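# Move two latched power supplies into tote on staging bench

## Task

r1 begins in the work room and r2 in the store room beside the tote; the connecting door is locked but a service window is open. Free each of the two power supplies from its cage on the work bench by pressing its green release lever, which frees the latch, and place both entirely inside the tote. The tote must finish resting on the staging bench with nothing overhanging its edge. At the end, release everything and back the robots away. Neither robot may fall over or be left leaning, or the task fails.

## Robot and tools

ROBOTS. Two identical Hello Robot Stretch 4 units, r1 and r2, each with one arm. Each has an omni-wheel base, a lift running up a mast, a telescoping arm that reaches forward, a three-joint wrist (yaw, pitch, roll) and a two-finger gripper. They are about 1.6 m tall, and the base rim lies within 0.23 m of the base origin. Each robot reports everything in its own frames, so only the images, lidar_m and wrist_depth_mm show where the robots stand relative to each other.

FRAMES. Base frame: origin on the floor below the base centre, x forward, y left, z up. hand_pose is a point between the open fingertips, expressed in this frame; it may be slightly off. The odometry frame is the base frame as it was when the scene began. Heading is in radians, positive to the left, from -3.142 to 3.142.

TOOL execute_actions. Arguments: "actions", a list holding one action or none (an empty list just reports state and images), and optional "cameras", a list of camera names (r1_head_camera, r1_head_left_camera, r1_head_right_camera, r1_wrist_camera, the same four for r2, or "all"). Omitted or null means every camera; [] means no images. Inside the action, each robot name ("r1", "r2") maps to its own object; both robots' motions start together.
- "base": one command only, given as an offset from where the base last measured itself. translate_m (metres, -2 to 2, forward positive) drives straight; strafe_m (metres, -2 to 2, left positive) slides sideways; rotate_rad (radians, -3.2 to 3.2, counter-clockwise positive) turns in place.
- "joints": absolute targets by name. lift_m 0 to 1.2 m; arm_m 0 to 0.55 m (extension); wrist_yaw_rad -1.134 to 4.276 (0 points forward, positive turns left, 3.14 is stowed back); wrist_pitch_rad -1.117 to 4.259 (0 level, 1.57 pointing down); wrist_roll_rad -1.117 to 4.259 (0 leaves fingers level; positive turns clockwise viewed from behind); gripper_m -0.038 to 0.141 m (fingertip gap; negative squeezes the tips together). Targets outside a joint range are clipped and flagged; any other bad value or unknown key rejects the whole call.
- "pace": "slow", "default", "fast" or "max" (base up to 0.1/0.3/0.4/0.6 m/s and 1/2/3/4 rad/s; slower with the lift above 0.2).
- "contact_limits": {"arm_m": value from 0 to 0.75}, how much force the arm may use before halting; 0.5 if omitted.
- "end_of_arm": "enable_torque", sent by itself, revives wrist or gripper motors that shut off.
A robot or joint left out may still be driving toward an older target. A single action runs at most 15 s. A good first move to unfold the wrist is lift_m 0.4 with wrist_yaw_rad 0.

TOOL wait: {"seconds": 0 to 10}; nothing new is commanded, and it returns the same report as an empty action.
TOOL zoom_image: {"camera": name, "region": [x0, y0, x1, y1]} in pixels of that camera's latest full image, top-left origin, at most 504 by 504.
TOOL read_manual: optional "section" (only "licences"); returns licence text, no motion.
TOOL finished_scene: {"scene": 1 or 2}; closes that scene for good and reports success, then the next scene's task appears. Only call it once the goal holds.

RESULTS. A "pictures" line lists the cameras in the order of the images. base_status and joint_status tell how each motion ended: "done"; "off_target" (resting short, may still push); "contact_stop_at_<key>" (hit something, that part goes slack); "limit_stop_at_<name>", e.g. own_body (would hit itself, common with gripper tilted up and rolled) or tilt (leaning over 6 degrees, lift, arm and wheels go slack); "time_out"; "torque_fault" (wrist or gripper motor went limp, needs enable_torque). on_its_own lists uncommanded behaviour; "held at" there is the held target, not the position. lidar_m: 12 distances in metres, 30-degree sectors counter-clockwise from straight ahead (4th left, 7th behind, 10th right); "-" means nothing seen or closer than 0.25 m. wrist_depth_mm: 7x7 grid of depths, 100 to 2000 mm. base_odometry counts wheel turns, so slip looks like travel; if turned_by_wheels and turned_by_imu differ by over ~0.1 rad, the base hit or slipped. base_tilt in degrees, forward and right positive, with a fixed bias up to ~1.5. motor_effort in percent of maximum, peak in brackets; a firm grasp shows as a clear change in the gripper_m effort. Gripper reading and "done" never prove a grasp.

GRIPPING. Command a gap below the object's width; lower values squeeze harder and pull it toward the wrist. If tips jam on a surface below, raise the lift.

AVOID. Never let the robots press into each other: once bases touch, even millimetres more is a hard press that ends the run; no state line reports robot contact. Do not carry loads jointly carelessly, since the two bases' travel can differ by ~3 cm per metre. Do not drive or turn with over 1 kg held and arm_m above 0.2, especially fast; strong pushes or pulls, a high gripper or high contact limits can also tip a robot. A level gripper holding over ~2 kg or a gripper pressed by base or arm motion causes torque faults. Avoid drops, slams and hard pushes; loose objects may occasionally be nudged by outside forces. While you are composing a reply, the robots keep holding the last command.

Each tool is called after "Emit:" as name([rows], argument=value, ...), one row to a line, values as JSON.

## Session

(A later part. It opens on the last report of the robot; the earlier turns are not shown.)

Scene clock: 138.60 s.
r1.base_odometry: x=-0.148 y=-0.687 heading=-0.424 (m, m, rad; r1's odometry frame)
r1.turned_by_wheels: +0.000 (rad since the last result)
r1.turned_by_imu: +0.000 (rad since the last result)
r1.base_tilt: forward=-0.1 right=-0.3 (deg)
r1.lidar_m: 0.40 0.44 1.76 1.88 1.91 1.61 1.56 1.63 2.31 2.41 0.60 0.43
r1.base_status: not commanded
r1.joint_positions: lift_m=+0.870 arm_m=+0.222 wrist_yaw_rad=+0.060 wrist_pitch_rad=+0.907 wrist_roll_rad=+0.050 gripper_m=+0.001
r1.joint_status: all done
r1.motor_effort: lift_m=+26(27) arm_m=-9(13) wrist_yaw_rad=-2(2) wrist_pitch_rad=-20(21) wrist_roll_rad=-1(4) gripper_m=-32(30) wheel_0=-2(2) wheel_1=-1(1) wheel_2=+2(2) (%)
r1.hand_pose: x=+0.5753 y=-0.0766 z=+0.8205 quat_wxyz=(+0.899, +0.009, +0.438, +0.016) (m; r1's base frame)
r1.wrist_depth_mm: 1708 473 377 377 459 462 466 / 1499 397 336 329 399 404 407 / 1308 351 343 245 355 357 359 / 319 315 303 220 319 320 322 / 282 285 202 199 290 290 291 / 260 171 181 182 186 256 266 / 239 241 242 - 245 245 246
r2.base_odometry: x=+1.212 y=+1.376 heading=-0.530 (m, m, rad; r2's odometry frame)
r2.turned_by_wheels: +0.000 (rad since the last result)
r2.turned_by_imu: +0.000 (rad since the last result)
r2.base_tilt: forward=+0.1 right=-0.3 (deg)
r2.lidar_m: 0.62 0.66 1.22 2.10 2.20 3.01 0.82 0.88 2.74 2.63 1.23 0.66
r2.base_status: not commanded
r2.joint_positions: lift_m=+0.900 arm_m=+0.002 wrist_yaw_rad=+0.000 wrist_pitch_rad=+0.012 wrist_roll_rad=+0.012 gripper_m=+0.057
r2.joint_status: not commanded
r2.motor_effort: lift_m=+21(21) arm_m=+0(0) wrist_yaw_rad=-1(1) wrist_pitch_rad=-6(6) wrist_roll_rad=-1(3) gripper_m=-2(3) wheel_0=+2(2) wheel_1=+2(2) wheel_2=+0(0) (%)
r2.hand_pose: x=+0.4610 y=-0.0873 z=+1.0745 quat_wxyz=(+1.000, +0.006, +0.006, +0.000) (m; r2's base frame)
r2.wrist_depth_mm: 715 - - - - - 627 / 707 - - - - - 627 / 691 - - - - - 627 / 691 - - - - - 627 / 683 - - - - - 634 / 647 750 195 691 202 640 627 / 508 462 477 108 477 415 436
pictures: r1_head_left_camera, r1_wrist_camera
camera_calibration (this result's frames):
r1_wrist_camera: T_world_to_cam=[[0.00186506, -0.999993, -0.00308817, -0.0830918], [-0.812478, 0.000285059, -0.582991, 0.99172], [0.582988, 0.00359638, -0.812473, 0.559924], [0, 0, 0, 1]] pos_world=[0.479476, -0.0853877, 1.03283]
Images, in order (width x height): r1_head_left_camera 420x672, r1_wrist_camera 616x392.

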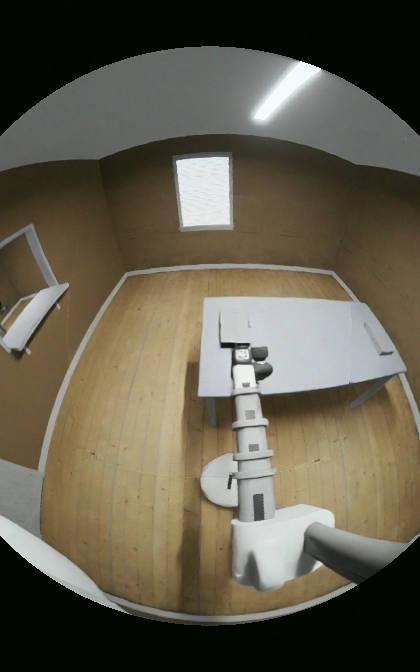

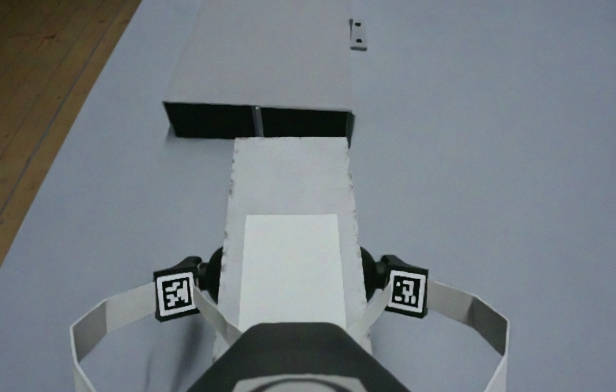

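Emit:
execute_actions([
  {"r1":{"joints":{"lift_m":1.0,"arm_m":0.03,"wrist_yaw_rad":0.0},"base":{"rotate_rad":1.57},"pace":"slow"}},
], cameras=[])

Emit:
execute_actions([
  {"r1":{"base":{"translate_m":0.9}}},
], cameras=["r1_wrist_camera","r1_head_camera","r2_head_camera"])

Scene clock: 141.93 s.
r1.base_odometry: x=-0.148 y=-0.687 heading=+1.146 (m, m, rad; r1's odometry frame)
r1.turned_by_wheels: +1.570 (rad since the last result)
r1.turned_by_imu: +1.590 (rad since the last result)
r1.base_tilt: forward=+0.0 right=-0.4 (deg)
r1.lidar_m: 1.89 1.92 1.61 1.55 1.63 2.30 2.40 0.61 0.42 0.42 0.45 1.76
r1.base_status: done
r1.joint_positions: lift_m=+1.000 arm_m=+0.032 wrist_yaw_rad=+0.000 wrist_pitch_rad=+0.906 wrist_roll_rad=+0.050 gripper_m=+0.001
r1.joint_status: all done
r1.motor_effort: lift_m=+26(27) arm_m=-10(7) wrist_yaw_rad=-2(2) wrist_pitch_rad=-19(20) wrist_roll_rad=-1(1) gripper_m=-32(31) wheel_0=-2(1) wheel_1=-1(5) wheel_2=+0(5) (%)
r1.hand_pose: x=+0.3804 y=-0.0874 z=+0.9506 quat_wxyz=(+0.899, +0.023, +0.438, -0.011) (m; r1's base frame)
r1.wrist_depth_mm: 1661 1661 1708 1708 1708 1708 1708 / 1708 1708 1708 1756 1661 1808 1708 / 1576 1537 1499 246 1537 1537 1576 / 1366 1366 1308 220 1366 1397 1397 / 1255 1255 202 199 1229 1281 1281 / 1118 171 182 182 185 1118 1138 / 1042 1060 1060 - 1060 1060 1060
r2.base_odometry: x=+1.212 y=+1.376 heading=-0.530 (m, m, rad; r2's odometry frame)
r2.turned_by_wheels: +0.000 (rad since the last result)
r2.turned_by_imu: +0.001 (rad since the last result)
r2.base_tilt: forward=+0.1 right=-0.2 (deg)
r2.lidar_m: 0.61 0.67 1.24 2.11 2.18 3.03 0.85 0.88 2.72 2.63 1.23 0.63
r2.base_status: not commanded
r2.joint_positions: lift_m=+0.900 arm_m=+0.002 wrist_yaw_rad=+0.000 wrist_pitch_rad=+0.012 wrist_roll_rad=+0.012 gripper_m=+0.057
r2.joint_status: not commanded
r2.motor_effort: lift_m=+21(21) arm_m=+0(1) wrist_yaw_rad=-1(1) wrist_pitch_rad=-6(7) wrist_roll_rad=-1(3) gripper_m=-3(3) wheel_0=+2(2) wheel_1=+2(2) wheel_2=+0(0) (%)
r2.hand_pose: x=+0.4610 y=-0.0873 z=+1.0745 quat_wxyz=(+1.000, +0.006, +0.006, +0.000) (m; r2's base frame)
r2.wrist_depth_mm: 715 - - - - - 627 / 707 - - - - - 627 / 691 - - - - - 627 / 691 - - - - - 627 / 683 - - - - - 627 / 647 741 195 683 202 640 627 / 508 462 477 108 477 415 436
pictures: none
No camera images: the call's "cameras" was empty. Leave "cameras" out to get every camera's image.

Scene clock: 146.43 s.
r1.base_odometry: x=+0.223 y=+0.133 heading=+1.146 (m, m, rad; r1's odometry frame)
r1.turned_by_wheels: +0.000 (rad since the last result)
r1.turned_by_imu: +0.002 (rad since the last result)
r1.base_tilt: forward=-0.1 right=-0.3 (deg)
r1.lidar_m: 0.98 1.02 1.44 1.52 1.59 2.22 1.68 0.86 1.08 3.21 1.08 0.98
r1.base_status: done
r1.joint_positions: lift_m=+1.000 arm_m=+0.032 wrist_yaw_rad=+0.000 wrist_pitch_rad=+0.907 wrist_roll_rad=+0.050 gripper_m=+0.001
r1.joint_status: not commanded
r1.motor_effort: lift_m=+26(26) arm_m=-9(9) wrist_yaw_rad=-2(3) wrist_pitch_rad=-20(21) wrist_roll_rad=-2(0) gripper_m=-31(32) wheel_0=+0(2) wheel_1=+0(6) wheel_2=+2(9) (%)
r1.hand_pose: x=+0.3804 y=-0.0874 z=+0.9506 quat_wxyz=(+0.899, +0.023, +0.438, -0.011) (m; r1's base frame)
r1.wrist_depth_mm: 723 759 759 750 759 768 778 / 820 842 878 878 891 891 891 / 976 976 1008 244 1060 1078 1042 / 1205 1205 1182 220 1336 1308 1281 / 1205 1229 202 199 1229 1281 1229 / 1138 171 181 182 185 1098 1160 / 1042 1042 1042 - 1060 1060 1060
r2.base_odometry: x=+1.212 y=+1.376 heading=-0.530 (m, m, rad; r2's odometry frame)
r2.turned_by_wheels: +0.000 (rad since the last result)
r2.turned_by_imu: +0.001 (rad since the last result)
r2.base_tilt: forward=+0.2 right=-0.2 (deg)
r2.lidar_m: 0.61 0.64 1.24 2.10 2.19 3.05 0.84 0.89 2.72 2.63 1.23 0.63
r2.base_status: not commanded
r2.joint_positions: lift_m=+0.900 arm_m=+0.002 wrist_yaw_rad=+0.000 wrist_pitch_rad=+0.012 wrist_roll_rad=+0.012 gripper_m=+0.057
r2.joint_status: not commanded
r2.motor_effort: lift_m=+20(21) arm_m=+0(0) wrist_yaw_rad=+0(0) wrist_pitch_rad=-7(7) wrist_roll_rad=-2(2) gripper_m=-2(3) wheel_0=+2(2) wheel_1=+2(2) wheel_2=+0(0) (%)
r2.hand_pose: x=+0.4610 y=-0.0873 z=+1.0745 quat_wxyz=(+1.000, +0.006, +0.006, +0.000) (m; r2's base frame)
r2.wrist_depth_mm: 715 - - - - - 627 / 707 - - - - - 627 / 691 - - - - 1808 627 / 691 - - - - - 634 / 683 - - - - 1808 634 / 647 750 195 691 202 640 627 / 512 462 473 108 477 415 436
pictures: r1_head_camera, r1_wrist_camera, r2_head_camera
camera_calibration (this result's frames):
r1_wrist_camera: T_world_to_cam=[[-0.0580888, -0.998307, -0.00309899, -0.0701828], [-0.810907, 0.0489947, -0.58312, 0.912958], [0.582285, -0.0313597, -0.81238, 0.77644], [0, 0, 0, 1]] pos_world=[0.284139, -0.090445, 1.16291]
Images, in order (width x height): r1_head_camera 420x560, r1_wrist_camera 616x392, r2_head_camera 420x560.

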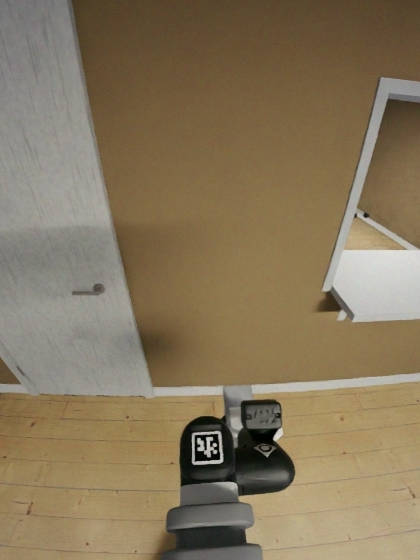

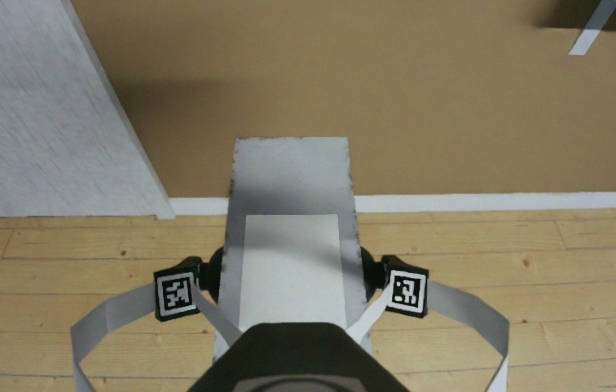

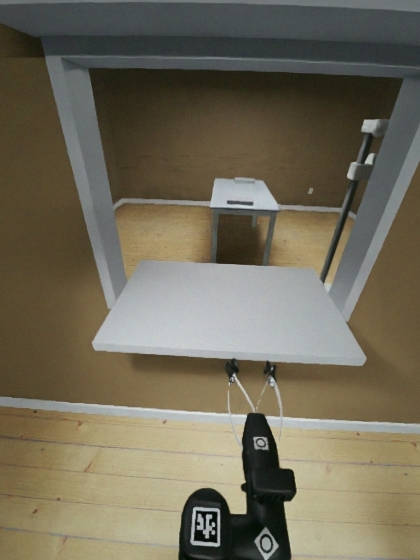

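Emit:
execute_actions([
  {"r1":{"base":{"strafe_m":-0.9},"joints":{"lift_m":1.04}}},
], cameras=["r1_wrist_camera","r1_head_camera","r2_head_camera"])

Scene clock: 150.90 s.
r1.base_odometry: x=+1.043 y=-0.238 heading=+1.146 (m, m, rad; r1's odometry frame)
r1.turned_by_wheels: +0.000 (rad since the last result)
r1.turned_by_imu: +0.004 (rad since the last result)
r1.base_tilt: forward=+0.0 right=-0.4 (deg)
r1.lidar_m: 0.73 0.77 1.43 2.43 2.55 0.78 0.73 0.81 2.34 2.32 1.33 0.29
r1.base_status: done
r1.joint_positions: lift_m=+1.040 arm_m=+0.032 wrist_yaw_rad=+0.000 wrist_pitch_rad=+0.907 wrist_roll_rad=+0.050 gripper_m=+0.001
r1.joint_status: all done
r1.motor_effort: lift_m=+26(27) arm_m=-9(9) wrist_yaw_rad=-1(4) wrist_pitch_rad=-20(19) wrist_roll_rad=-2(3) gripper_m=-32(32) wheel_0=+0(9) wheel_1=+1(8) wheel_2=+1(2) (%)
r1.hand_pose: x=+0.3803 y=-0.0874 z=+0.9906 quat_wxyz=(+0.899, +0.023, +0.438, -0.011) (m; r1's base frame)
r1.wrist_depth_mm: 500 500 508 512 508 512 517 / 820 831 831 842 866 842 854 / 976 960 960 244 1008 1025 1025 / 1160 1182 1138 219 1229 1229 1281 / 1281 1281 202 200 1281 1308 1281 / 1160 171 181 182 185 1138 1182 / 1078 1078 1098 - 1098 1098 1098
r2.base_odometry: x=+1.212 y=+1.376 heading=-0.530 (m, m, rad; r2's odometry frame)
r2.turned_by_wheels: +0.000 (rad since the last result)
r2.turned_by_imu: +0.001 (rad since the last result)
r2.base_tilt: forward=+0.2 right=-0.3 (deg)
r2.lidar_m: 0.62 0.66 1.23 2.11 2.21 3.05 0.85 0.89 2.75 2.64 1.21 0.66
r2.base_status: not commanded
r2.joint_positions: lift_m=+0.900 arm_m=+0.002 wrist_yaw_rad=+0.000 wrist_pitch_rad=+0.012 wrist_roll_rad=+0.012 gripper_m=+0.057
r2.joint_status: not commanded
r2.motor_effort: lift_m=+21(21) arm_m=+0(0) wrist_yaw_rad=-1(0) wrist_pitch_rad=-6(7) wrist_roll_rad=-1(1) gripper_m=-4(2) wheel_0=+2(2) wheel_1=+2(2) wheel_2=+0(0) (%)
r2.hand_pose: x=+0.4610 y=-0.0873 z=+1.0745 quat_wxyz=(+1.000, +0.006, +0.006, +0.000) (m; r2's base frame)
r2.wrist_depth_mm: 715 - - - - - 627 / 707 - - - - - 627 / 691 - - - - - 627 / 691 - - - - - 634 / 683 - - - - - 627 / 647 750 195 691 202 640 627 / 508 462 477 108 477 418 436
pictures: r1_head_camera, r1_wrist_camera, r2_head_camera
camera_calibration (this result's frames):
r1_wrist_camera: T_world_to_cam=[[-0.0582336, -0.998298, -0.00309078, -0.0700396], [-0.810982, 0.0491119, -0.583006, 0.936137], [0.582165, -0.0314439, -0.812462, 0.809028], [0, 0, 0, 1]] pos_world=[0.284123, -0.0904568, 1.20286]
Images, in order (width x height): r1_head_camera 420x560, r1_wrist_camera 616x392, r2_head_camera 420x560.

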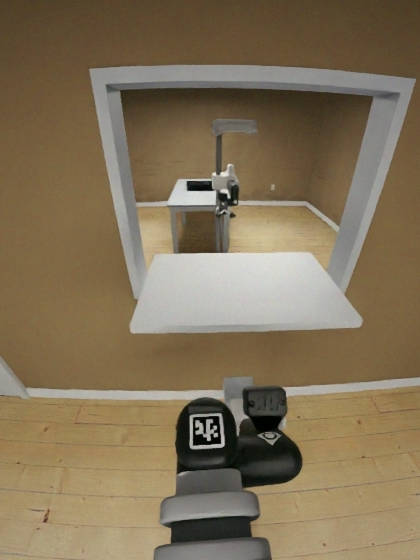

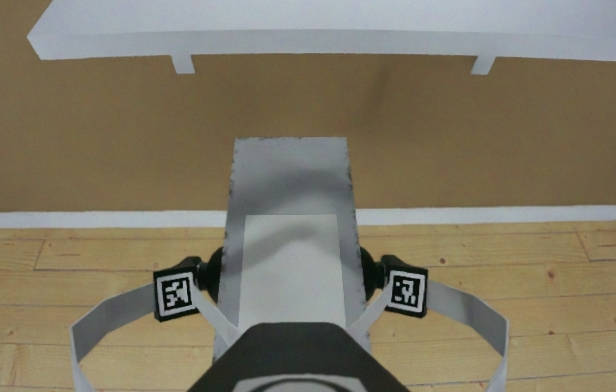

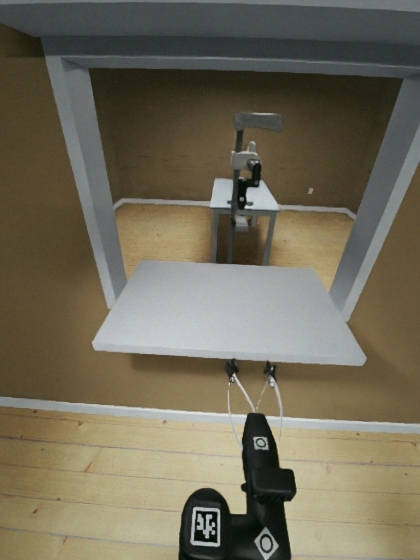

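Emit:
execute_actions([
  {"r1":{"base":{"translate_m":0.4},"joints":{"arm_m":0.15}},"r2":{"joints":{"lift_m":1.14,"wrist_pitch_rad":1.3,"gripper_m":0.12}}},
], cameras=[])

Emit:
execute_actions([
  {"r1":{"joints":{"arm_m":0.36,"lift_m":1.015}}},
], cameras=["r1_wrist_camera","r1_head_camera","r2_head_camera"])

Scene clock: 153.97 s.
r1.base_odometry: x=+1.208 y=+0.127 heading=+1.146 (m, m, rad; r1's odometry frame)
r1.turned_by_wheels: +0.000 (rad since the last result)
r1.turned_by_imu: +0.001 (rad since the last result)
r1.base_tilt: forward=-0.1 right=-0.4 (deg)
r1.lidar_m: 0.32 0.34 0.84 2.41 2.53 1.20 1.14 3.22 2.40 1.99 0.47 0.35
r1.base_status: done
r1.joint_positions: lift_m=+1.040 arm_m=+0.148 wrist_yaw_rad=+0.000 wrist_pitch_rad=+0.907 wrist_roll_rad=+0.050 gripper_m=+0.001
r1.joint_status: all done
r1.motor_effort: lift_m=+26(26) arm_m=+9(6) wrist_yaw_rad=-2(0) wrist_pitch_rad=-21(24) wrist_roll_rad=+1(2) gripper_m=-31(32) wheel_0=-1(7) wheel_1=-1(5) wheel_2=+0(7) (%)
r1.hand_pose: x=+0.4971 y=-0.0874 z=+0.9906 quat_wxyz=(+0.899, +0.023, +0.438, -0.011) (m; r1's base frame)
r1.wrist_depth_mm: 488 480 488 488 496 492 496 / 421 424 424 421 433 430 439 / 375 375 375 246 379 382 387 / 334 336 325 220 342 342 345 / 304 307 203 199 309 310 312 / 277 171 181 182 185 274 285 / 256 258 259 - 263 262 265
r2.base_odometry: x=+1.212 y=+1.376 heading=-0.530 (m, m, rad; r2's odometry frame)
r2.turned_by_wheels: +0.000 (rad since the last result)
r2.turned_by_imu: +0.001 (rad since the last result)
r2.base_tilt: forward=+0.1 right=-0.2 (deg)
r2.lidar_m: 0.61 0.65 1.24 2.09 2.19 3.03 0.83 0.90 2.72 2.61 1.21 0.66
r2.base_status: not commanded
r2.joint_positions: lift_m=+1.140 arm_m=+0.002 wrist_yaw_rad=+0.000 wrist_pitch_rad=+1.300 wrist_roll_rad=+0.012 gripper_m=+0.120
r2.joint_status: all done
r2.motor_effort: lift_m=+22(24) arm_m=+0(0) wrist_yaw_rad=+0(1) wrist_pitch_rad=-1(4) wrist_roll_rad=-2(1) gripper_m=-1(2) wheel_0=+2(2) wheel_1=+2(2) wheel_2=+0(0) (%)
r2.hand_pose: x=+0.2496 y=-0.0874 z=+1.0400 quat_wxyz=(+0.796, +0.005, +0.605, -0.004) (m; r2's base frame)
r2.wrist_depth_mm: 831 831 842 866 878 891 904 / 1025 1042 1060 1078 1118 1118 1160 / 1308 1336 1336 1336 1336 1336 1336 / 1308 1308 1281 1308 1281 1308 1281 / 1255 1255 1255 1255 1229 1229 1229 / 1205 1182 991 1205 1160 1182 1182 / 1160 1138 1138 108 1160 1160 1138
pictures: none
No camera images: the call's "cameras" was empty. Leave "cameras" out to get every camera's image.

Scene clock: 155.70 s.
r1.base_odometry: x=+1.208 y=+0.127 heading=+1.146 (m, m, rad; r1's odometry frame)
r1.turned_by_wheels: +0.000 (rad since the last result)
r1.turned_by_imu: +0.000 (rad since the last result)
r1.base_tilt: forward=-0.1 right=-0.3 (deg)
r1.lidar_m: 0.33 0.34 0.85 2.41 2.54 1.17 1.13 3.23 2.41 1.94 0.46 0.34
r1.base_status: not commanded
r1.joint_positions: lift_m=+1.015 arm_m=+0.358 wrist_yaw_rad=+0.000 wrist_pitch_rad=+0.906 wrist_roll_rad=+0.050 gripper_m=+0.001
r1.joint_status: all done
r1.motor_effort: lift_m=+22(24) arm_m=+9(8) wrist_yaw_rad=-2(2) wrist_pitch_rad=-19(23) wrist_roll_rad=-1(1) gripper_m=-30(31) wheel_0=-1(1) wheel_1=+0(1) wheel_2=+0(0) (%)
r1.hand_pose: x=+0.7072 y=-0.0874 z=+0.9660 quat_wxyz=(+0.899, +0.023, +0.438, -0.011) (m; r1's base frame)
r1.wrist_depth_mm: - - 1921 1921 - - - / 1756 1708 1756 387 389 1756 1756 / 342 340 342 245 345 347 349 / 306 307 294 220 312 312 314 / 277 278 202 199 281 283 285 / 254 171 181 181 185 249 258 / 233 235 236 - 240 237 239
r2.base_odometry: x=+1.212 y=+1.376 heading=-0.530 (m, m, rad; r2's odometry frame)
r2.turned_by_wheels: +0.000 (rad since the last result)
r2.turned_by_imu: +0.000 (rad since the last result)
r2.base_tilt: forward=+0.0 right=-0.2 (deg)
r2.lidar_m: 0.63 0.64 1.21 2.09 2.21 3.02 0.84 0.86 2.73 2.63 1.23 0.65
r2.base_status: not commanded
r2.joint_positions: lift_m=+1.140 arm_m=+0.002 wrist_yaw_rad=+0.000 wrist_pitch_rad=+1.300 wrist_roll_rad=+0.012 gripper_m=+0.120
r2.joint_status: not commanded
r2.motor_effort: lift_m=+22(22) arm_m=-1(0) wrist_yaw_rad=+0(0) wrist_pitch_rad=-1(0) wrist_roll_rad=-3(3) gripper_m=-1(0) wheel_0=+2(2) wheel_1=+2(2) wheel_2=-1(0) (%)
r2.hand_pose: x=+0.2496 y=-0.0874 z=+1.0400 quat_wxyz=(+0.796, +0.005, +0.605, -0.004) (m; r2's base frame)
r2.wrist_depth_mm: 831 831 842 854 878 878 917 / 1025 1042 1042 1078 1118 1118 1160 / 1336 1366 1336 1336 1336 1336 1336 / 1281 1308 1308 1281 1308 1281 1308 / 1255 1229 1255 1255 1229 1205 1229 / 1205 1182 991 1182 1182 1182 1182 / 1160 1138 1138 108 1160 1138 1138
pictures: r1_head_camera, r1_wrist_camera, r2_head_camera
camera_calibration (this result's frames):
r1_wrist_camera: T_world_to_cam=[[-0.0578663, -0.99832, -0.00309825, -0.0512711], [-0.810828, 0.0488087, -0.583245, 1.187], [0.582417, -0.0312381, -0.81229, 0.598439], [0, 0, 0, 1]] pos_world=[0.610949, -0.090427, 1.17826]
Images, in order (width x height): r1_head_camera 420x560, r1_wrist_camera 616x392, r2_head_camera 420x560.

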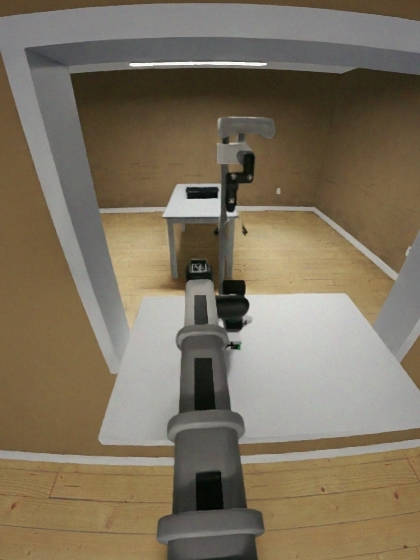

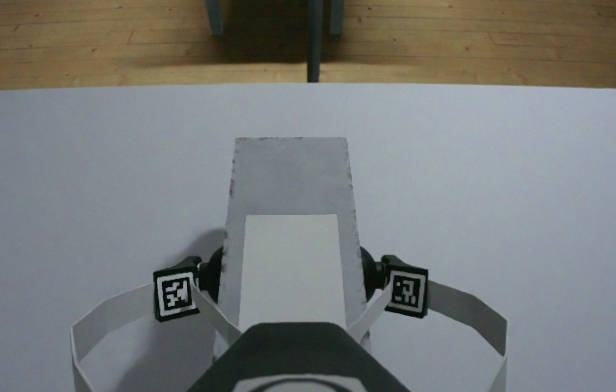

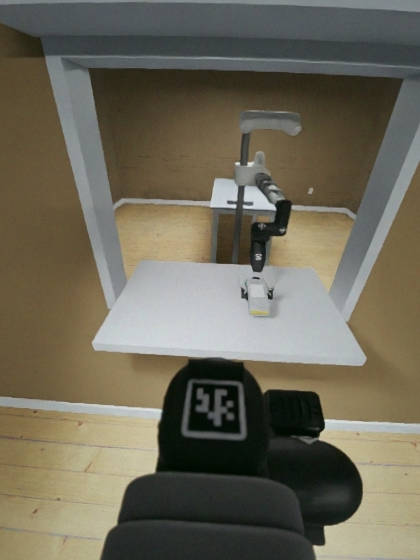

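Emit:
execute_actions([
  {"r1":{"joints":{"lift_m":0.989},"pace":"slow"}},
], cameras=[])

Emit:
execute_actions([
  {"r1":{"joints":{"gripper_m":0.10}}},
], cameras=["r1_wrist_camera"])

Emit:
execute_actions([
  {"r1":{"joints":{"lift_m":1.06}}},
], cameras=[])

Emit:
execute_actions([
  {"r1":{"joints":{"arm_m":0.0},"base":{"translate_m":-0.45}},"r2":{"base":{"translate_m":0.28}}},
], cameras=["r2_wrist_camera","r2_head_camera","r1_head_right_camera"])

Scene clock: 156.97 s.
r1.base_odometry: x=+1.208 y=+0.127 heading=+1.146 (m, m, rad; r1's odometry frame)
r1.turned_by_wheels: +0.000 (rad since the last result)
r1.turned_by_imu: +0.000 (rad since the last result)
r1.base_tilt: forward=-0.1 right=-0.3 (deg)
r1.lidar_m: 0.33 0.36 0.84 2.40 2.55 1.19 1.14 3.23 2.41 1.98 0.47 0.37
r1.base_status: not commanded
r1.joint_positions: lift_m=+0.989 arm_m=+0.358 wrist_yaw_rad=+0.000 wrist_pitch_rad=+0.907 wrist_roll_rad=+0.050 gripper_m=+0.001
r1.joint_status: all done
r1.motor_effort: lift_m=+21(21) arm_m=+9(9) wrist_yaw_rad=-1(2) wrist_pitch_rad=-20(20) wrist_roll_rad=+0(3) gripper_m=-32(32) wheel_0=-1(1) wheel_1=+0(1) wheel_2=+0(0) (%)
r1.hand_pose: x=+0.7072 y=-0.0874 z=+0.9400 quat_wxyz=(+0.899, +0.023, +0.438, -0.011) (m; r1's base frame)
r1.wrist_depth_mm: 1921 1921 1921 1808 - - - / 345 345 345 347 349 355 355 / 306 306 307 245 312 314 315 / 272 276 265 219 278 282 281 / 248 249 202 198 253 254 254 / 227 172 181 182 185 224 233 / 209 211 211 - 215 213 216
r2.base_odometry: x=+1.212 y=+1.376 heading=-0.530 (m, m, rad; r2's odometry frame)
r2.turned_by_wheels: +0.000 (rad since the last result)
r2.turned_by_imu: +0.000 (rad since the last result)
r2.base_tilt: forward=+0.1 right=-0.2 (deg)
r2.lidar_m: 0.61 0.66 1.24 2.09 2.20 3.00 0.85 0.90 2.72 2.62 1.24 0.65
r2.base_status: not commanded
r2.joint_positions: lift_m=+1.140 arm_m=+0.002 wrist_yaw_rad=+0.000 wrist_pitch_rad=+1.300 wrist_roll_rad=+0.012 gripper_m=+0.120
r2.joint_status: not commanded
r2.motor_effort: lift_m=+22(22) arm_m=+0(0) wrist_yaw_rad=-1(0) wrist_pitch_rad=-2(2) wrist_roll_rad=-3(1) gripper_m=+0(0) wheel_0=+2(2) wheel_1=+2(2) wheel_2=-1(0) (%)
r2.hand_pose: x=+0.2496 y=-0.0874 z=+1.0400 quat_wxyz=(+0.796, +0.005, +0.605, -0.004) (m; r2's base frame)
r2.wrist_depth_mm: 820 842 854 854 878 891 904 / 1025 1042 1060 1078 1098 1118 1160 / 1308 1336 1336 1308 1336 1336 1336 / 1308 1308 1281 1281 1308 1308 1281 / 1255 1229 1229 1255 1255 1229 1229 / 1205 1182 991 1182 1182 1182 1182 / 1160 1160 1118 108 1160 1138 1138
pictures: none
No camera images: the call's "cameras" was empty. Leave "cameras" out to get every camera's image.

Scene clock: 158.77 s.
r1.base_odometry: x=+1.208 y=+0.127 heading=+1.146 (m, m, rad; r1's odometry frame)
r1.turned_by_wheels: +0.000 (rad since the last result)
r1.turned_by_imu: +0.000 (rad since the last result)
r1.base_tilt: forward=+0.0 right=-0.4 (deg)
r1.lidar_m: 0.33 0.36 0.83 2.41 2.51 1.21 1.13 3.24 2.42 1.99 0.47 0.36
r1.base_status: not commanded
r1.joint_positions: lift_m=+0.989 arm_m=+0.358 wrist_yaw_rad=+0.000 wrist_pitch_rad=+0.901 wrist_roll_rad=+0.050 gripper_m=+0.100
r1.joint_status: all done
r1.motor_effort: lift_m=+22(21) arm_m=+9(9) wrist_yaw_rad=-1(2) wrist_pitch_rad=-5(20) wrist_roll_rad=-3(2) gripper_m=-2(31) wheel_0=-1(1) wheel_1=+0(1) wheel_2=-1(1) (%)
r1.hand_pose: x=+0.7083 y=-0.0874 z=+0.9409 quat_wxyz=(+0.900, +0.023, +0.435, -0.011) (m; r1's base frame)
r1.wrist_depth_mm: - - 1921 1921 - - - / 357 357 355 355 362 364 368 / 312 314 315 317 317 320 320 / 279 279 276 236 286 287 287 / 253 255 220 213 258 260 259 / 230 228 193 192 203 236 236 / 213 214 214 - 220 216 219
r2.base_odometry: x=+1.212 y=+1.376 heading=-0.530 (m, m, rad; r2's odometry frame)
r2.turned_by_wheels: +0.000 (rad since the last result)
r2.turned_by_imu: +0.000 (rad since the last result)
r2.base_tilt: forward=+0.1 right=-0.2 (deg)
r2.lidar_m: 0.62 0.67 1.24 2.09 2.21 3.04 0.83 0.92 2.74 2.63 1.21 0.65
r2.base_status: not commanded
r2.joint_positions: lift_m=+1.140 arm_m=+0.002 wrist_yaw_rad=+0.000 wrist_pitch_rad=+1.300 wrist_roll_rad=+0.012 gripper_m=+0.120
r2.joint_status: not commanded
r2.motor_effort: lift_m=+22(22) arm_m=+0(0) wrist_yaw_rad=-1(1) wrist_pitch_rad=-2(1) wrist_roll_rad=-1(1) gripper_m=-2(1) wheel_0=+2(2) wheel_1=+2(2) wheel_2=+0(0) (%)
r2.hand_pose: x=+0.2496 y=-0.0874 z=+1.0400 quat_wxyz=(+0.796, +0.005, +0.605, -0.004) (m; r2's base frame)
r2.wrist_depth_mm: 831 831 842 854 878 891 917 / 1042 1042 1060 1078 1098 1118 1160 / 1308 1336 1336 1336 1366 1336 1366 / 1308 1308 1308 1281 1308 1281 1281 / 1255 1255 1255 1229 1255 1229 1229 / 1205 1205 991 1205 1160 1182 1182 / 1160 1138 1138 108 1160 1118 1138
pictures: r1_wrist_camera
camera_calibration (this result's frames):
r1_wrist_camera: T_world_to_cam=[[-0.0582515, -0.998296, -0.00338519, -0.0508127], [-0.807861, 0.049131, -0.587321, 1.17504], [0.586487, -0.0314776, -0.809347, 0.571741], [0, 0, 0, 1]] pos_world=[0.610989, -0.09046, 1.15269]
Images, in order (width x height): r1_wrist_camera 616x392.

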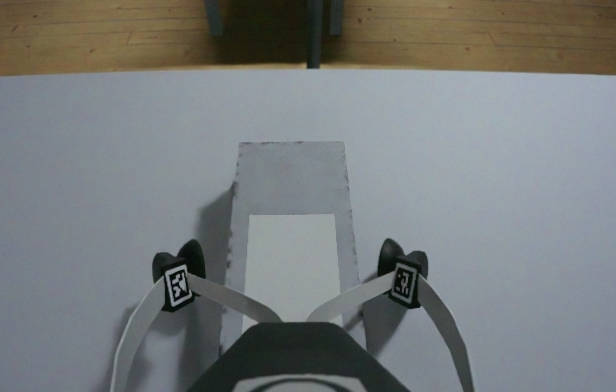

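Scene clock: 160.03 s.
r1.base_odometry: x=+1.208 y=+0.127 heading=+1.146 (m, m, rad; r1's odometry frame)
r1.turned_by_wheels: +0.000 (rad since the last result)
r1.turned_by_imu: +0.000 (rad since the last result)
r1.base_tilt: forward=-0.1 right=-0.4 (deg)
r1.lidar_m: 0.32 0.36 0.84 2.41 2.53 1.19 1.14 3.22 2.40 1.96 0.48 0.34
r1.base_status: not commanded
r1.joint_positions: lift_m=+1.060 arm_m=+0.358 wrist_yaw_rad=+0.000 wrist_pitch_rad=+0.901 wrist_roll_rad=+0.050 gripper_m=+0.100
r1.joint_status: all done
r1.motor_effort: lift_m=+23(24) arm_m=+9(9) wrist_yaw_rad=-1(1) wrist_pitch_rad=-4(4) wrist_roll_rad=-1(0) gripper_m=+0(0) wheel_0=-1(1) wheel_1=+0(0) wheel_2=-1(1) (%)
r1.hand_pose: x=+0.7083 y=-0.0874 z=+1.0118 quat_wxyz=(+0.900, +0.023, +0.435, -0.011) (m; r1's base frame)
r1.wrist_depth_mm: - - - - - - - / 1808 1863 1808 1756 1808 1808 1863 / 407 410 410 415 415 418 418 / 362 364 368 370 373 375 375 / 329 330 325 291 336 336 336 / 301 297 274 262 297 307 306 / 278 278 285 - 286 282 286
r2.base_odometry: x=+1.212 y=+1.376 heading=-0.530 (m, m, rad; r2's odometry frame)
r2.turned_by_wheels: +0.000 (rad since the last result)
r2.turned_by_imu: +0.000 (rad since the last result)
r2.base_tilt: forward=+0.2 right=-0.2 (deg)
r2.lidar_m: 0.62 0.68 1.25 2.10 2.21 3.01 0.84 0.91 2.73 2.61 1.18 0.62
r2.base_status: not commanded
r2.joint_positions: lift_m=+1.140 arm_m=+0.002 wrist_yaw_rad=+0.000 wrist_pitch_rad=+1.300 wrist_roll_rad=+0.012 gripper_m=+0.120
r2.joint_status: not commanded
r2.motor_effort: lift_m=+22(22) arm_m=-1(1) wrist_yaw_rad=+0(0) wrist_pitch_rad=-2(2) wrist_roll_rad=-1(3) gripper_m=-1(1) wheel_0=+2(2) wheel_1=+2(2) wheel_2=+0(0) (%)
r2.hand_pose: x=+0.2496 y=-0.0874 z=+1.0400 quat_wxyz=(+0.796, +0.005, +0.605, -0.004) (m; r2's base frame)
r2.wrist_depth_mm: 831 842 854 854 866 891 904 / 1025 1042 1060 1078 1098 1118 1138 / 1336 1336 1308 1336 1336 1336 1336 / 1308 1308 1308 1308 1308 1281 1281 / 1255 1255 1255 1255 1229 1255 1255 / 1205 1182 991 1205 1182 1182 1182 / 1160 1138 1138 108 1160 1138 1138
pictures: none
No camera images: the call's "cameras" was empty. Leave "cameras" out to get every camera's image.

Scene clock: 163.03 s.
r1.base_odometry: x=+1.022 y=-0.283 heading=+1.146 (m, m, rad; r1's odometry frame)
r1.turned_by_wheels: +0.000 (rad since the last result)
r1.turned_by_imu: +0.000 (rad since the last result)
r1.base_tilt: forward=+0.0 right=-0.3 (deg)
r1.lidar_m: 0.77 0.82 1.51 2.42 2.56 0.75 0.68 0.76 2.37 2.33 1.39 0.80
r1.base_status: done
r1.joint_positions: lift_m=+1.060 arm_m=+0.003 wrist_yaw_rad=+0.000 wrist_pitch_rad=+0.902 wrist_roll_rad=+0.050 gripper_m=+0.100
r1.joint_status: all done
r1.motor_effort: lift_m=+22(23) arm_m=-9(10) wrist_yaw_rad=-1(2) wrist_pitch_rad=-4(5) wrist_roll_rad=+0(1) gripper_m=-2(1) wheel_0=+1(5) wheel_1=-1(2) wheel_2=+0(8) (%)
r1.hand_pose: x=+0.3524 y=-0.0874 z=+1.0118 quat_wxyz=(+0.900, +0.023, +0.436, -0.011) (m; r1's base frame)
r1.wrist_depth_mm: 778 559 574 574 580 580 585 / 917 917 917 931 917 931 946 / 1060 1098 1098 1098 1118 1098 1118 / 1308 1308 1336 1336 1366 1366 1336 / 1281 1308 1336 1336 1308 1366 1397 / 1182 1182 1182 1182 1182 1229 1229 / 1098 1098 1098 - 1118 1138 1098
r2.base_odometry: x=+1.454 y=+1.235 heading=-0.530 (m, m, rad; r2's odometry frame)
r2.turned_by_wheels: +0.000 (rad since the last result)
r2.turned_by_imu: +0.001 (rad since the last result)
r2.base_tilt: forward=+0.1 right=-0.1 (deg)
r2.lidar_m: 0.35 0.37 0.51 2.11 2.18 3.04 1.13 1.20 2.72 2.17 0.51 0.35
r2.base_status: done
r2.joint_positions: lift_m=+1.140 arm_m=+0.002 wrist_yaw_rad=+0.000 wrist_pitch_rad=+1.300 wrist_roll_rad=+0.012 gripper_m=+0.120
r2.joint_status: not commanded
r2.motor_effort: lift_m=+22(22) arm_m=+0(0) wrist_yaw_rad=+0(0) wrist_pitch_rad=-2(2) wrist_roll_rad=-3(1) gripper_m=-2(1) wheel_0=+4(8) wheel_1=+2(7) wheel_2=-3(12) (%)
r2.hand_pose: x=+0.2496 y=-0.0874 z=+1.0400 quat_wxyz=(+0.796, +0.005, +0.605, -0.004) (m; r2's base frame)
r2.wrist_depth_mm: 433 433 430 424 389 427 424 / 413 410 410 407 407 404 404 / 394 392 392 392 389 389 387 / 387 402 1182 1205 1255 1281 1281 / 1229 1229 1229 1255 1229 1255 1229 / 1205 1182 991 1205 1160 1182 1160 / 1160 1160 1138 108 1160 1138 1138
pictures: r1_head_right_camera, r2_head_camera, r2_wrist_camera
camera_calibration (this result's frames):
r2_wrist_camera: T_world_to_cam=[[-0.0486598, -0.998815, -0.000539235, -0.079024], [-0.961924, 0.0470079, -0.269245, 0.586627], [0.268951, -0.0125827, -0.963072, 1.16607], [0, 0, 0, 1]] pos_world=[0.24683, -0.0918342, 1.28091]
Images, in order (width x height): r1_head_right_camera 420x672, r2_head_camera 420x560, r2_wrist_camera 616x392.

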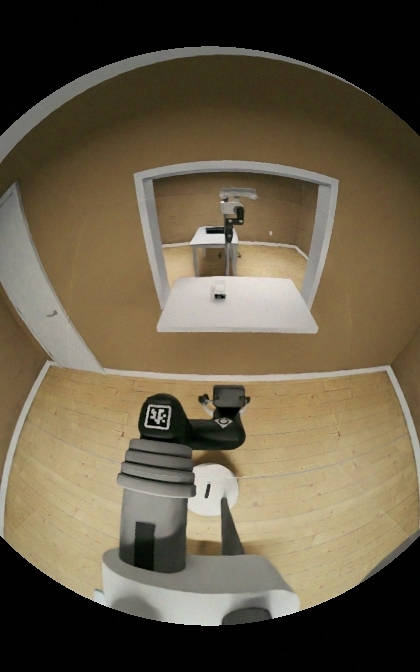

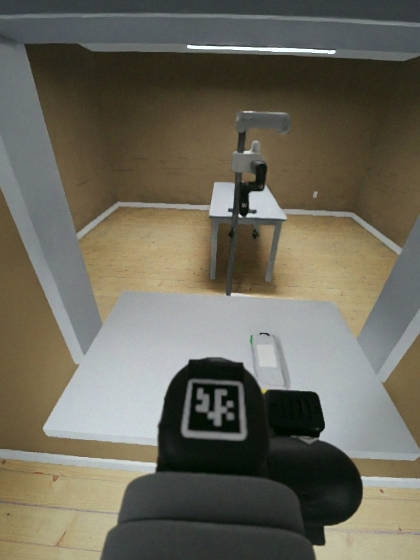

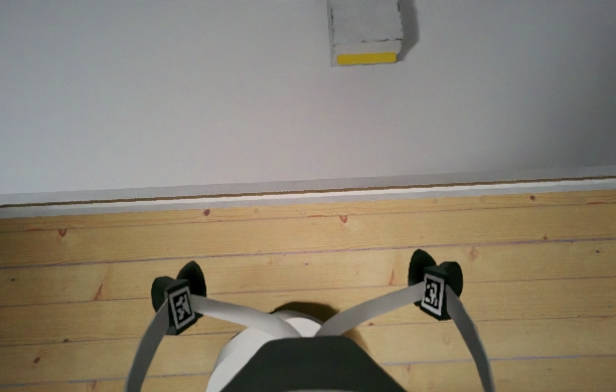

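Emit:
execute_actions([
  {"r1":{"joints":{"lift_m":0.80,"wrist_pitch_rad":0.4,"wrist_roll_rad":0.1,"gripper_m":0.045},"base":{"strafe_m":-0.72}},"r2":{"base":{"strafe_m":-0.078},"joints":{"arm_m":0.342}}},
], cameras=["r2_wrist_camera"])

Scene clock: 167.03 s.
r1.base_odometry: x=+1.678 y=-0.580 heading=+1.146 (m, m, rad; r1's odometry frame)
r1.turned_by_wheels: +0.000 (rad since the last result)
r1.turned_by_imu: +0.002 (rad since the last result)
r1.base_tilt: forward=+0.0 right=-0.4 (deg)
r1.lidar_m: 0.76 0.80 1.15 3.15 1.02 0.83 1.88 2.22 1.64 1.58 1.36 1.01
r1.base_status: done
r1.joint_positions: lift_m=+0.800 arm_m=+0.003 wrist_yaw_rad=+0.000 wrist_pitch_rad=+0.402 wrist_roll_rad=+0.100 gripper_m=+0.045
r1.joint_status: all done
r1.motor_effort: lift_m=+19(21) arm_m=-9(9) wrist_yaw_rad=-1(1) wrist_pitch_rad=-7(13) wrist_roll_rad=+2(2) gripper_m=-4(2) wheel_0=+0(7) wheel_1=+0(10) wheel_2=+1(1) (%)
r1.hand_pose: x=+0.4389 y=-0.0874 z=+0.8654 quat_wxyz=(+0.979, +0.049, +0.200, -0.010) (m; r1's base frame)
r1.wrist_depth_mm: - - 661 661 668 691 691 / 640 569 723 715 723 741 732 / 741 750 759 768 768 788 788 / 798 798 820 831 842 854 866 / 866 866 866 891 904 917 946 / 931 931 198 946 198 991 1025 / 1025 1042 1042 - 1078 1060 1060
r2.base_odometry: x=+1.414 y=+1.168 heading=-0.530 (m, m, rad; r2's odometry frame)
r2.turned_by_wheels: +0.000 (rad since the last result)
r2.turned_by_imu: +0.001 (rad since the last result)
r2.base_tilt: forward=+0.1 right=-0.2 (deg)
r2.lidar_m: 0.33 0.36 0.53 2.18 2.25 3.16 1.12 1.21 2.65 2.16 0.50 0.38
r2.base_status: done
r2.joint_positions: lift_m=+1.140 arm_m=+0.341 wrist_yaw_rad=+0.000 wrist_pitch_rad=+1.300 wrist_roll_rad=+0.012 gripper_m=+0.120
r2.joint_status: all done
r2.motor_effort: lift_m=+22(22) arm_m=+8(8) wrist_yaw_rad=+0(1) wrist_pitch_rad=-2(2) wrist_roll_rad=-1(0) gripper_m=-2(1) wheel_0=+1(11) wheel_1=-3(9) wheel_2=+0(1) (%)
r2.hand_pose: x=+0.5886 y=-0.0874 z=+1.0400 quat_wxyz=(+0.796, +0.005, +0.605, -0.003) (m; r2's base frame)
r2.wrist_depth_mm: 430 430 427 427 424 424 427 / 407 410 407 407 407 404 404 / 392 389 389 389 387 387 387 / 375 373 373 330 370 370 368 / 357 355 357 315 353 353 353 / 345 342 336 303 336 338 340 / 330 329 330 108 330 324 327
pictures: r2_wrist_camera
camera_calibration (this result's frames):
r2_wrist_camera: T_world_to_cam=[[-0.0486039, -0.998818, -0.00053815, -0.0625607], [-0.961932, 0.0469541, -0.269224, 0.912651], [0.268932, -0.0125677, -0.963077, 1.07492], [0, 0, 0, 1]] pos_world=[0.585787, -0.0918301, 1.28091]
Images, in order (width x height): r2_wrist_camera 616x392.

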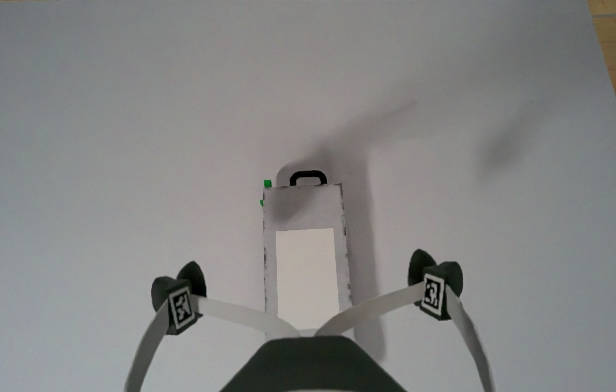

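Emit:
execute_actions([
  {"r1":{"base":{"translate_m":-1.0}},"r2":{"joints":{"lift_m":1.05,"gripper_m":0.095}}},
], cameras=["r2_wrist_camera","r1_head_left_camera"])

Scene clock: 171.97 s.
r1.base_odometry: x=+1.266 y=-1.491 heading=+1.146 (m, m, rad; r1's odometry frame)
r1.turned_by_wheels: +0.000 (rad since the last result)
r1.turned_by_imu: -0.001 (rad since the last result)
r1.base_tilt: forward=-0.1 right=-0.4 (deg)
r1.lidar_m: 1.75 1.86 0.44 0.41 0.46 0.63 2.30 2.17 1.61 1.53 1.62 2.03
r1.base_status: done
r1.joint_positions: lift_m=+0.800 arm_m=+0.003 wrist_yaw_rad=+0.000 wrist_pitch_rad=+0.402 wrist_roll_rad=+0.100 gripper_m=+0.045
r1.joint_status: not commanded
r1.motor_effort: lift_m=+19(19) arm_m=-9(9) wrist_yaw_rad=-2(1) wrist_pitch_rad=-7(7) wrist_roll_rad=-2(1) gripper_m=-3(5) wheel_0=-1(5) wheel_1=+1(1) wheel_2=-2(8) (%)
r1.hand_pose: x=+0.4389 y=-0.0874 z=+0.8654 quat_wxyz=(+0.979, +0.049, +0.200, -0.010) (m; r1's base frame)
r1.wrist_depth_mm: - 1708 1537 1576 1537 1576 1618 / 1576 1618 1618 1661 1661 1661 1708 / 1756 1756 1808 1756 1756 1863 1863 / 1921 1863 1863 1921 1921 1921 1863 / 1756 1708 1661 1661 1576 1618 1537 / 1430 1397 198 1308 199 1281 1281 / 1205 1160 1182 - 1160 1078 1098
r2.base_odometry: x=+1.414 y=+1.168 heading=-0.530 (m, m, rad; r2's odometry frame)
r2.turned_by_wheels: +0.000 (rad since the last result)
r2.turned_by_imu: +0.001 (rad since the last result)
r2.base_tilt: forward=+0.1 right=-0.2 (deg)
r2.lidar_m: 0.32 0.37 0.51 2.19 2.27 3.11 1.13 1.18 2.64 2.13 0.50 0.36
r2.base_status: not commanded
r2.joint_positions: lift_m=+1.050 arm_m=+0.341 wrist_yaw_rad=+0.000 wrist_pitch_rad=+1.300 wrist_roll_rad=+0.012 gripper_m=+0.095
r2.joint_status: all done
r2.motor_effort: lift_m=+16(19) arm_m=+8(8) wrist_yaw_rad=-1(0) wrist_pitch_rad=-2(2) wrist_roll_rad=-3(0) gripper_m=-3(3) wheel_0=+1(1) wheel_1=-3(2) wheel_2=+0(0) (%)
r2.hand_pose: x=+0.5886 y=-0.0874 z=+0.9504 quat_wxyz=(+0.796, +0.005, +0.605, -0.003) (m; r2's base frame)
r2.wrist_depth_mm: 322 324 324 320 320 319 317 / 307 307 306 306 304 304 304 / 294 294 293 251 290 290 290 / 281 281 277 237 278 278 277 / 268 270 267 228 264 266 266 / 258 257 199 219 215 256 256 / 249 246 247 108 246 245 246
pictures: r1_head_left_camera, r2_wrist_camera
camera_calibration (this result's frames):
r2_wrist_camera: T_world_to_cam=[[-0.0486038, -0.998818, -0.000538174, -0.0626088], [-0.961932, 0.0469539, -0.269224, 0.888535], [0.268932, -0.0125676, -0.963077, 0.988648], [0, 0, 0, 1]] pos_world=[0.585789, -0.0918301, 1.19133]
Images, in order (width x height): r1_head_left_camera 420x672, r2_wrist_camera 616x392.

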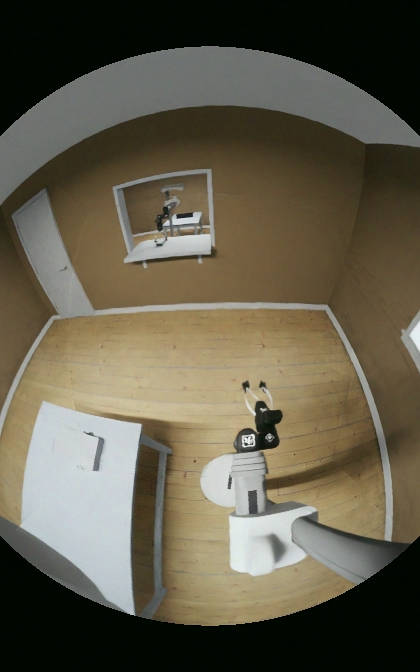

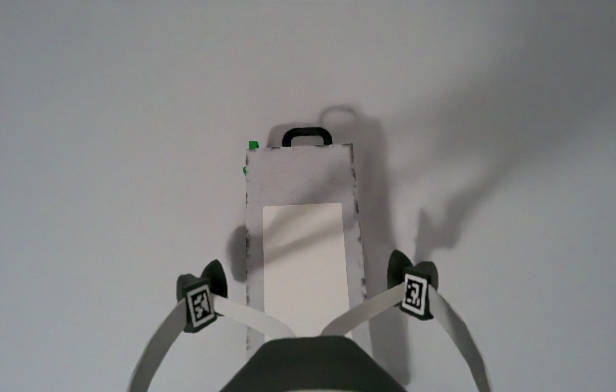

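Emit:
execute_actions([
  {"r1":{"base":{"translate_m":-1.0}},"r2":{"joints":{"lift_m":1.043,"gripper_m":0.0}}},
], cameras=["r2_wrist_camera"])

Emit:
execute_actions([
  {"r1":{"base":{"rotate_rad":1.53}},"r2":{"joints":{"lift_m":1.10, "arm_m":0.05}}},
], cameras=["r2_wrist_camera","r1_head_camera","r1_wrist_camera"])

Scene clock: 176.97 s.
r1.base_odometry: x=+0.854 y=-2.402 heading=+1.146 (m, m, rad; r1's odometry frame)
r1.turned_by_wheels: +0.000 (rad since the last result)
r1.turned_by_imu: +0.000 (rad since the last result)
r1.base_tilt: forward=-0.1 right=-0.4 (deg)
r1.lidar_m: 2.78 0.64 0.47 0.45 0.49 1.36 1.30 1.39 1.57 1.51 1.60 2.23
r1.base_status: done
r1.joint_positions: lift_m=+0.800 arm_m=+0.003 wrist_yaw_rad=+0.000 wrist_pitch_rad=+0.402 wrist_roll_rad=+0.100 gripper_m=+0.045
r1.joint_status: not commanded
r1.motor_effort: lift_m=+19(19) arm_m=-9(9) wrist_yaw_rad=-1(2) wrist_pitch_rad=-7(7) wrist_roll_rad=+1(0) gripper_m=-4(2) wheel_0=+1(6) wheel_1=+1(7) wheel_2=-2(8) (%)
r1.hand_pose: x=+0.4389 y=-0.0874 z=+0.8654 quat_wxyz=(+0.979, +0.049, +0.200, -0.010) (m; r1's base frame)
r1.wrist_depth_mm: - - - - - - 1863 / - - - - - - 1921 / 917 - - - - - - / - - - - - - 1863 / 1808 1618 1618 1708 1576 1576 1499 / 1430 1205 198 1336 198 1308 1281 / 1205 1008 1229 - 1182 1098 1078
r2.base_odometry: x=+1.414 y=+1.168 heading=-0.530 (m, m, rad; r2's odometry frame)
r2.turned_by_wheels: +0.000 (rad since the last result)
r2.turned_by_imu: +0.001 (rad since the last result)
r2.base_tilt: forward=+0.1 right=-0.1 (deg)
r2.lidar_m: 0.34 0.37 0.51 2.18 2.29 3.13 1.11 1.20 2.66 2.11 0.49 0.36
r2.base_status: not commanded
r2.joint_positions: lift_m=+1.043 arm_m=+0.341 wrist_yaw_rad=+0.000 wrist_pitch_rad=+1.303 wrist_roll_rad=+0.012 gripper_m=+0.001
r2.joint_status: all done
r2.motor_effort: lift_m=+20(20) arm_m=+7(8) wrist_yaw_rad=-1(2) wrist_pitch_rad=-10(11) wrist_roll_rad=-1(2) gripper_m=-25(26) wheel_0=+1(1) wheel_1=-3(3) wheel_2=+0(0) (%)
r2.hand_pose: x=+0.5879 y=-0.0874 z=+0.9430 quat_wxyz=(+0.795, +0.005, +0.606, -0.003) (m; r2's base frame)
r2.wrist_depth_mm: 309 309 310 309 307 304 303 / 296 296 294 293 293 293 291 / 283 282 282 226 279 279 279 / 270 271 267 216 267 267 267 / 259 258 257 206 257 257 256 / 250 249 195 198 195 172 246 / 240 236 236 108 237 236 237
pictures: r2_wrist_camera
camera_calibration (this result's frames):
r2_wrist_camera: T_world_to_cam=[[-0.0484658, -0.998825, -0.000408562, -0.0628368], [-0.962651, 0.0468196, -0.266668, 0.88392], [0.266373, -0.012531, -0.963788, 0.983807], [0, 0, 0, 1]] pos_world=[0.5858, -0.0918197, 1.18387]
Images, in order (width x height): r2_wrist_camera 616x392.

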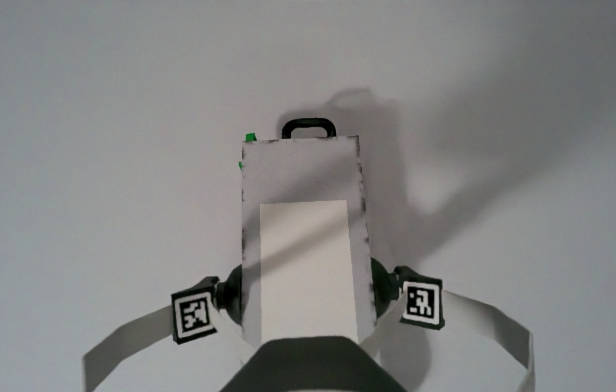

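Scene clock: 179.00 s.
r1.base_odometry: x=+0.854 y=-2.402 heading=+2.676 (m, m, rad; r1's odometry frame)
r1.turned_by_wheels: +1.530 (rad since the last result)
r1.turned_by_imu: +1.549 (rad since the last result)
r1.base_tilt: forward=-0.1 right=-0.3 (deg)
r1.lidar_m: 0.47 0.50 1.34 1.31 1.36 1.58 1.52 1.58 2.14 2.79 0.66 0.48
r1.base_status: done
r1.joint_positions: lift_m=+0.800 arm_m=+0.003 wrist_yaw_rad=+0.000 wrist_pitch_rad=+0.402 wrist_roll_rad=+0.100 gripper_m=+0.045
r1.joint_status: not commanded
r1.motor_effort: lift_m=+19(19) arm_m=-9(9) wrist_yaw_rad=-2(1) wrist_pitch_rad=-7(6) wrist_roll_rad=-1(1) gripper_m=-4(3) wheel_0=-1(6) wheel_1=-1(3) wheel_2=+1(8) (%)
r1.hand_pose: x=+0.4389 y=-0.0874 z=+0.8654 quat_wxyz=(+0.979, +0.049, +0.200, -0.010) (m; r1's base frame)
r1.wrist_depth_mm: - - - - - - - / - - - - - - - / - 891 661 732 707 683 668 / 1983 564 544 521 512 492 480 / 436 427 399 404 394 387 379 / 347 340 198 317 198 320 322 / 298 300 303 - 1098 1098 1098
r2.base_odometry: x=+1.414 y=+1.168 heading=-0.530 (m, m, rad; r2's odometry frame)
r2.turned_by_wheels: +0.000 (rad since the last result)
r2.turned_by_imu: +0.000 (rad since the last result)
r2.base_tilt: forward=+0.1 right=-0.2 (deg)
r2.lidar_m: 0.34 0.38 0.52 2.18 2.28 3.13 1.13 1.19 2.67 2.12 0.49 0.35
r2.base_status: not commanded
r2.joint_positions: lift_m=+1.099 arm_m=+0.051 wrist_yaw_rad=+0.000 wrist_pitch_rad=+1.303 wrist_roll_rad=+0.012 gripper_m=+0.001
r2.joint_status: all done
r2.motor_effort: lift_m=+26(27) arm_m=-8(8) wrist_yaw_rad=+0(1) wrist_pitch_rad=-10(11) wrist_roll_rad=+0(2) gripper_m=-24(25) wheel_0=+1(1) wheel_1=-3(2) wheel_2=+0(0) (%)
r2.hand_pose: x=+0.2985 y=-0.0874 z=+0.9995 quat_wxyz=(+0.795, +0.005, +0.607, -0.004) (m; r2's base frame)
r2.wrist_depth_mm: 377 379 377 375 375 375 373 / 362 362 362 359 359 357 357 / 345 345 345 225 343 342 342 / 330 330 327 216 330 330 332 / 1205 1205 1205 206 1205 1205 1182 / 1160 1160 195 198 195 172 1160 / 1118 1098 1118 108 1118 1098 1118
pictures: r1_head_camera, r1_wrist_camera, r2_wrist_camera
camera_calibration (this result's frames):
r1_wrist_camera: T_world_to_cam=[[-0.0685679, -0.994738, -0.0761288, 0.00108835], [-0.42682, 0.0982218, -0.898987, 1.0198], [0.901734, -0.0291484, -0.431308, 0.203288], [0, 0, 0, 1]] pos_world=[0.252032, -0.0931581, 1.00455]
r2_wrist_camera: T_world_to_cam=[[-0.0489005, -0.998804, -0.000396396, -0.0767537], [-0.962697, 0.0472385, -0.266428, 0.620208], [0.266128, -0.0126469, -0.963855, 1.1155], [0, 0, 0, 1]] pos_world=[0.296454, -0.091852, 1.24039]
Images, in order (width x height): r1_head_camera 420x560, r1_wrist_camera 616x392, r2_wrist_camera 616x392.

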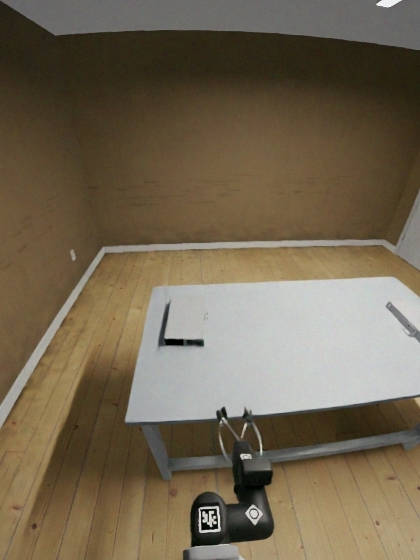

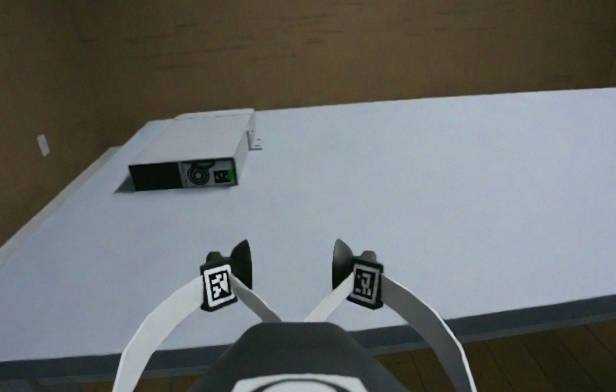

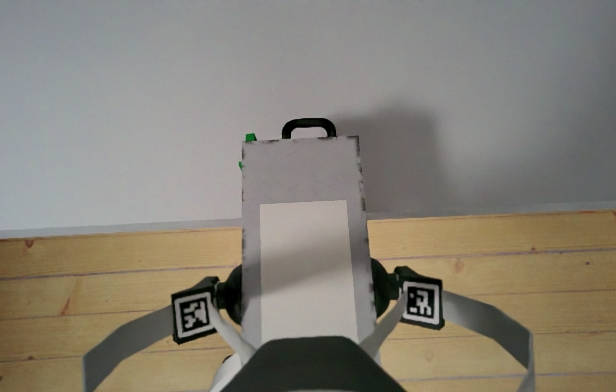

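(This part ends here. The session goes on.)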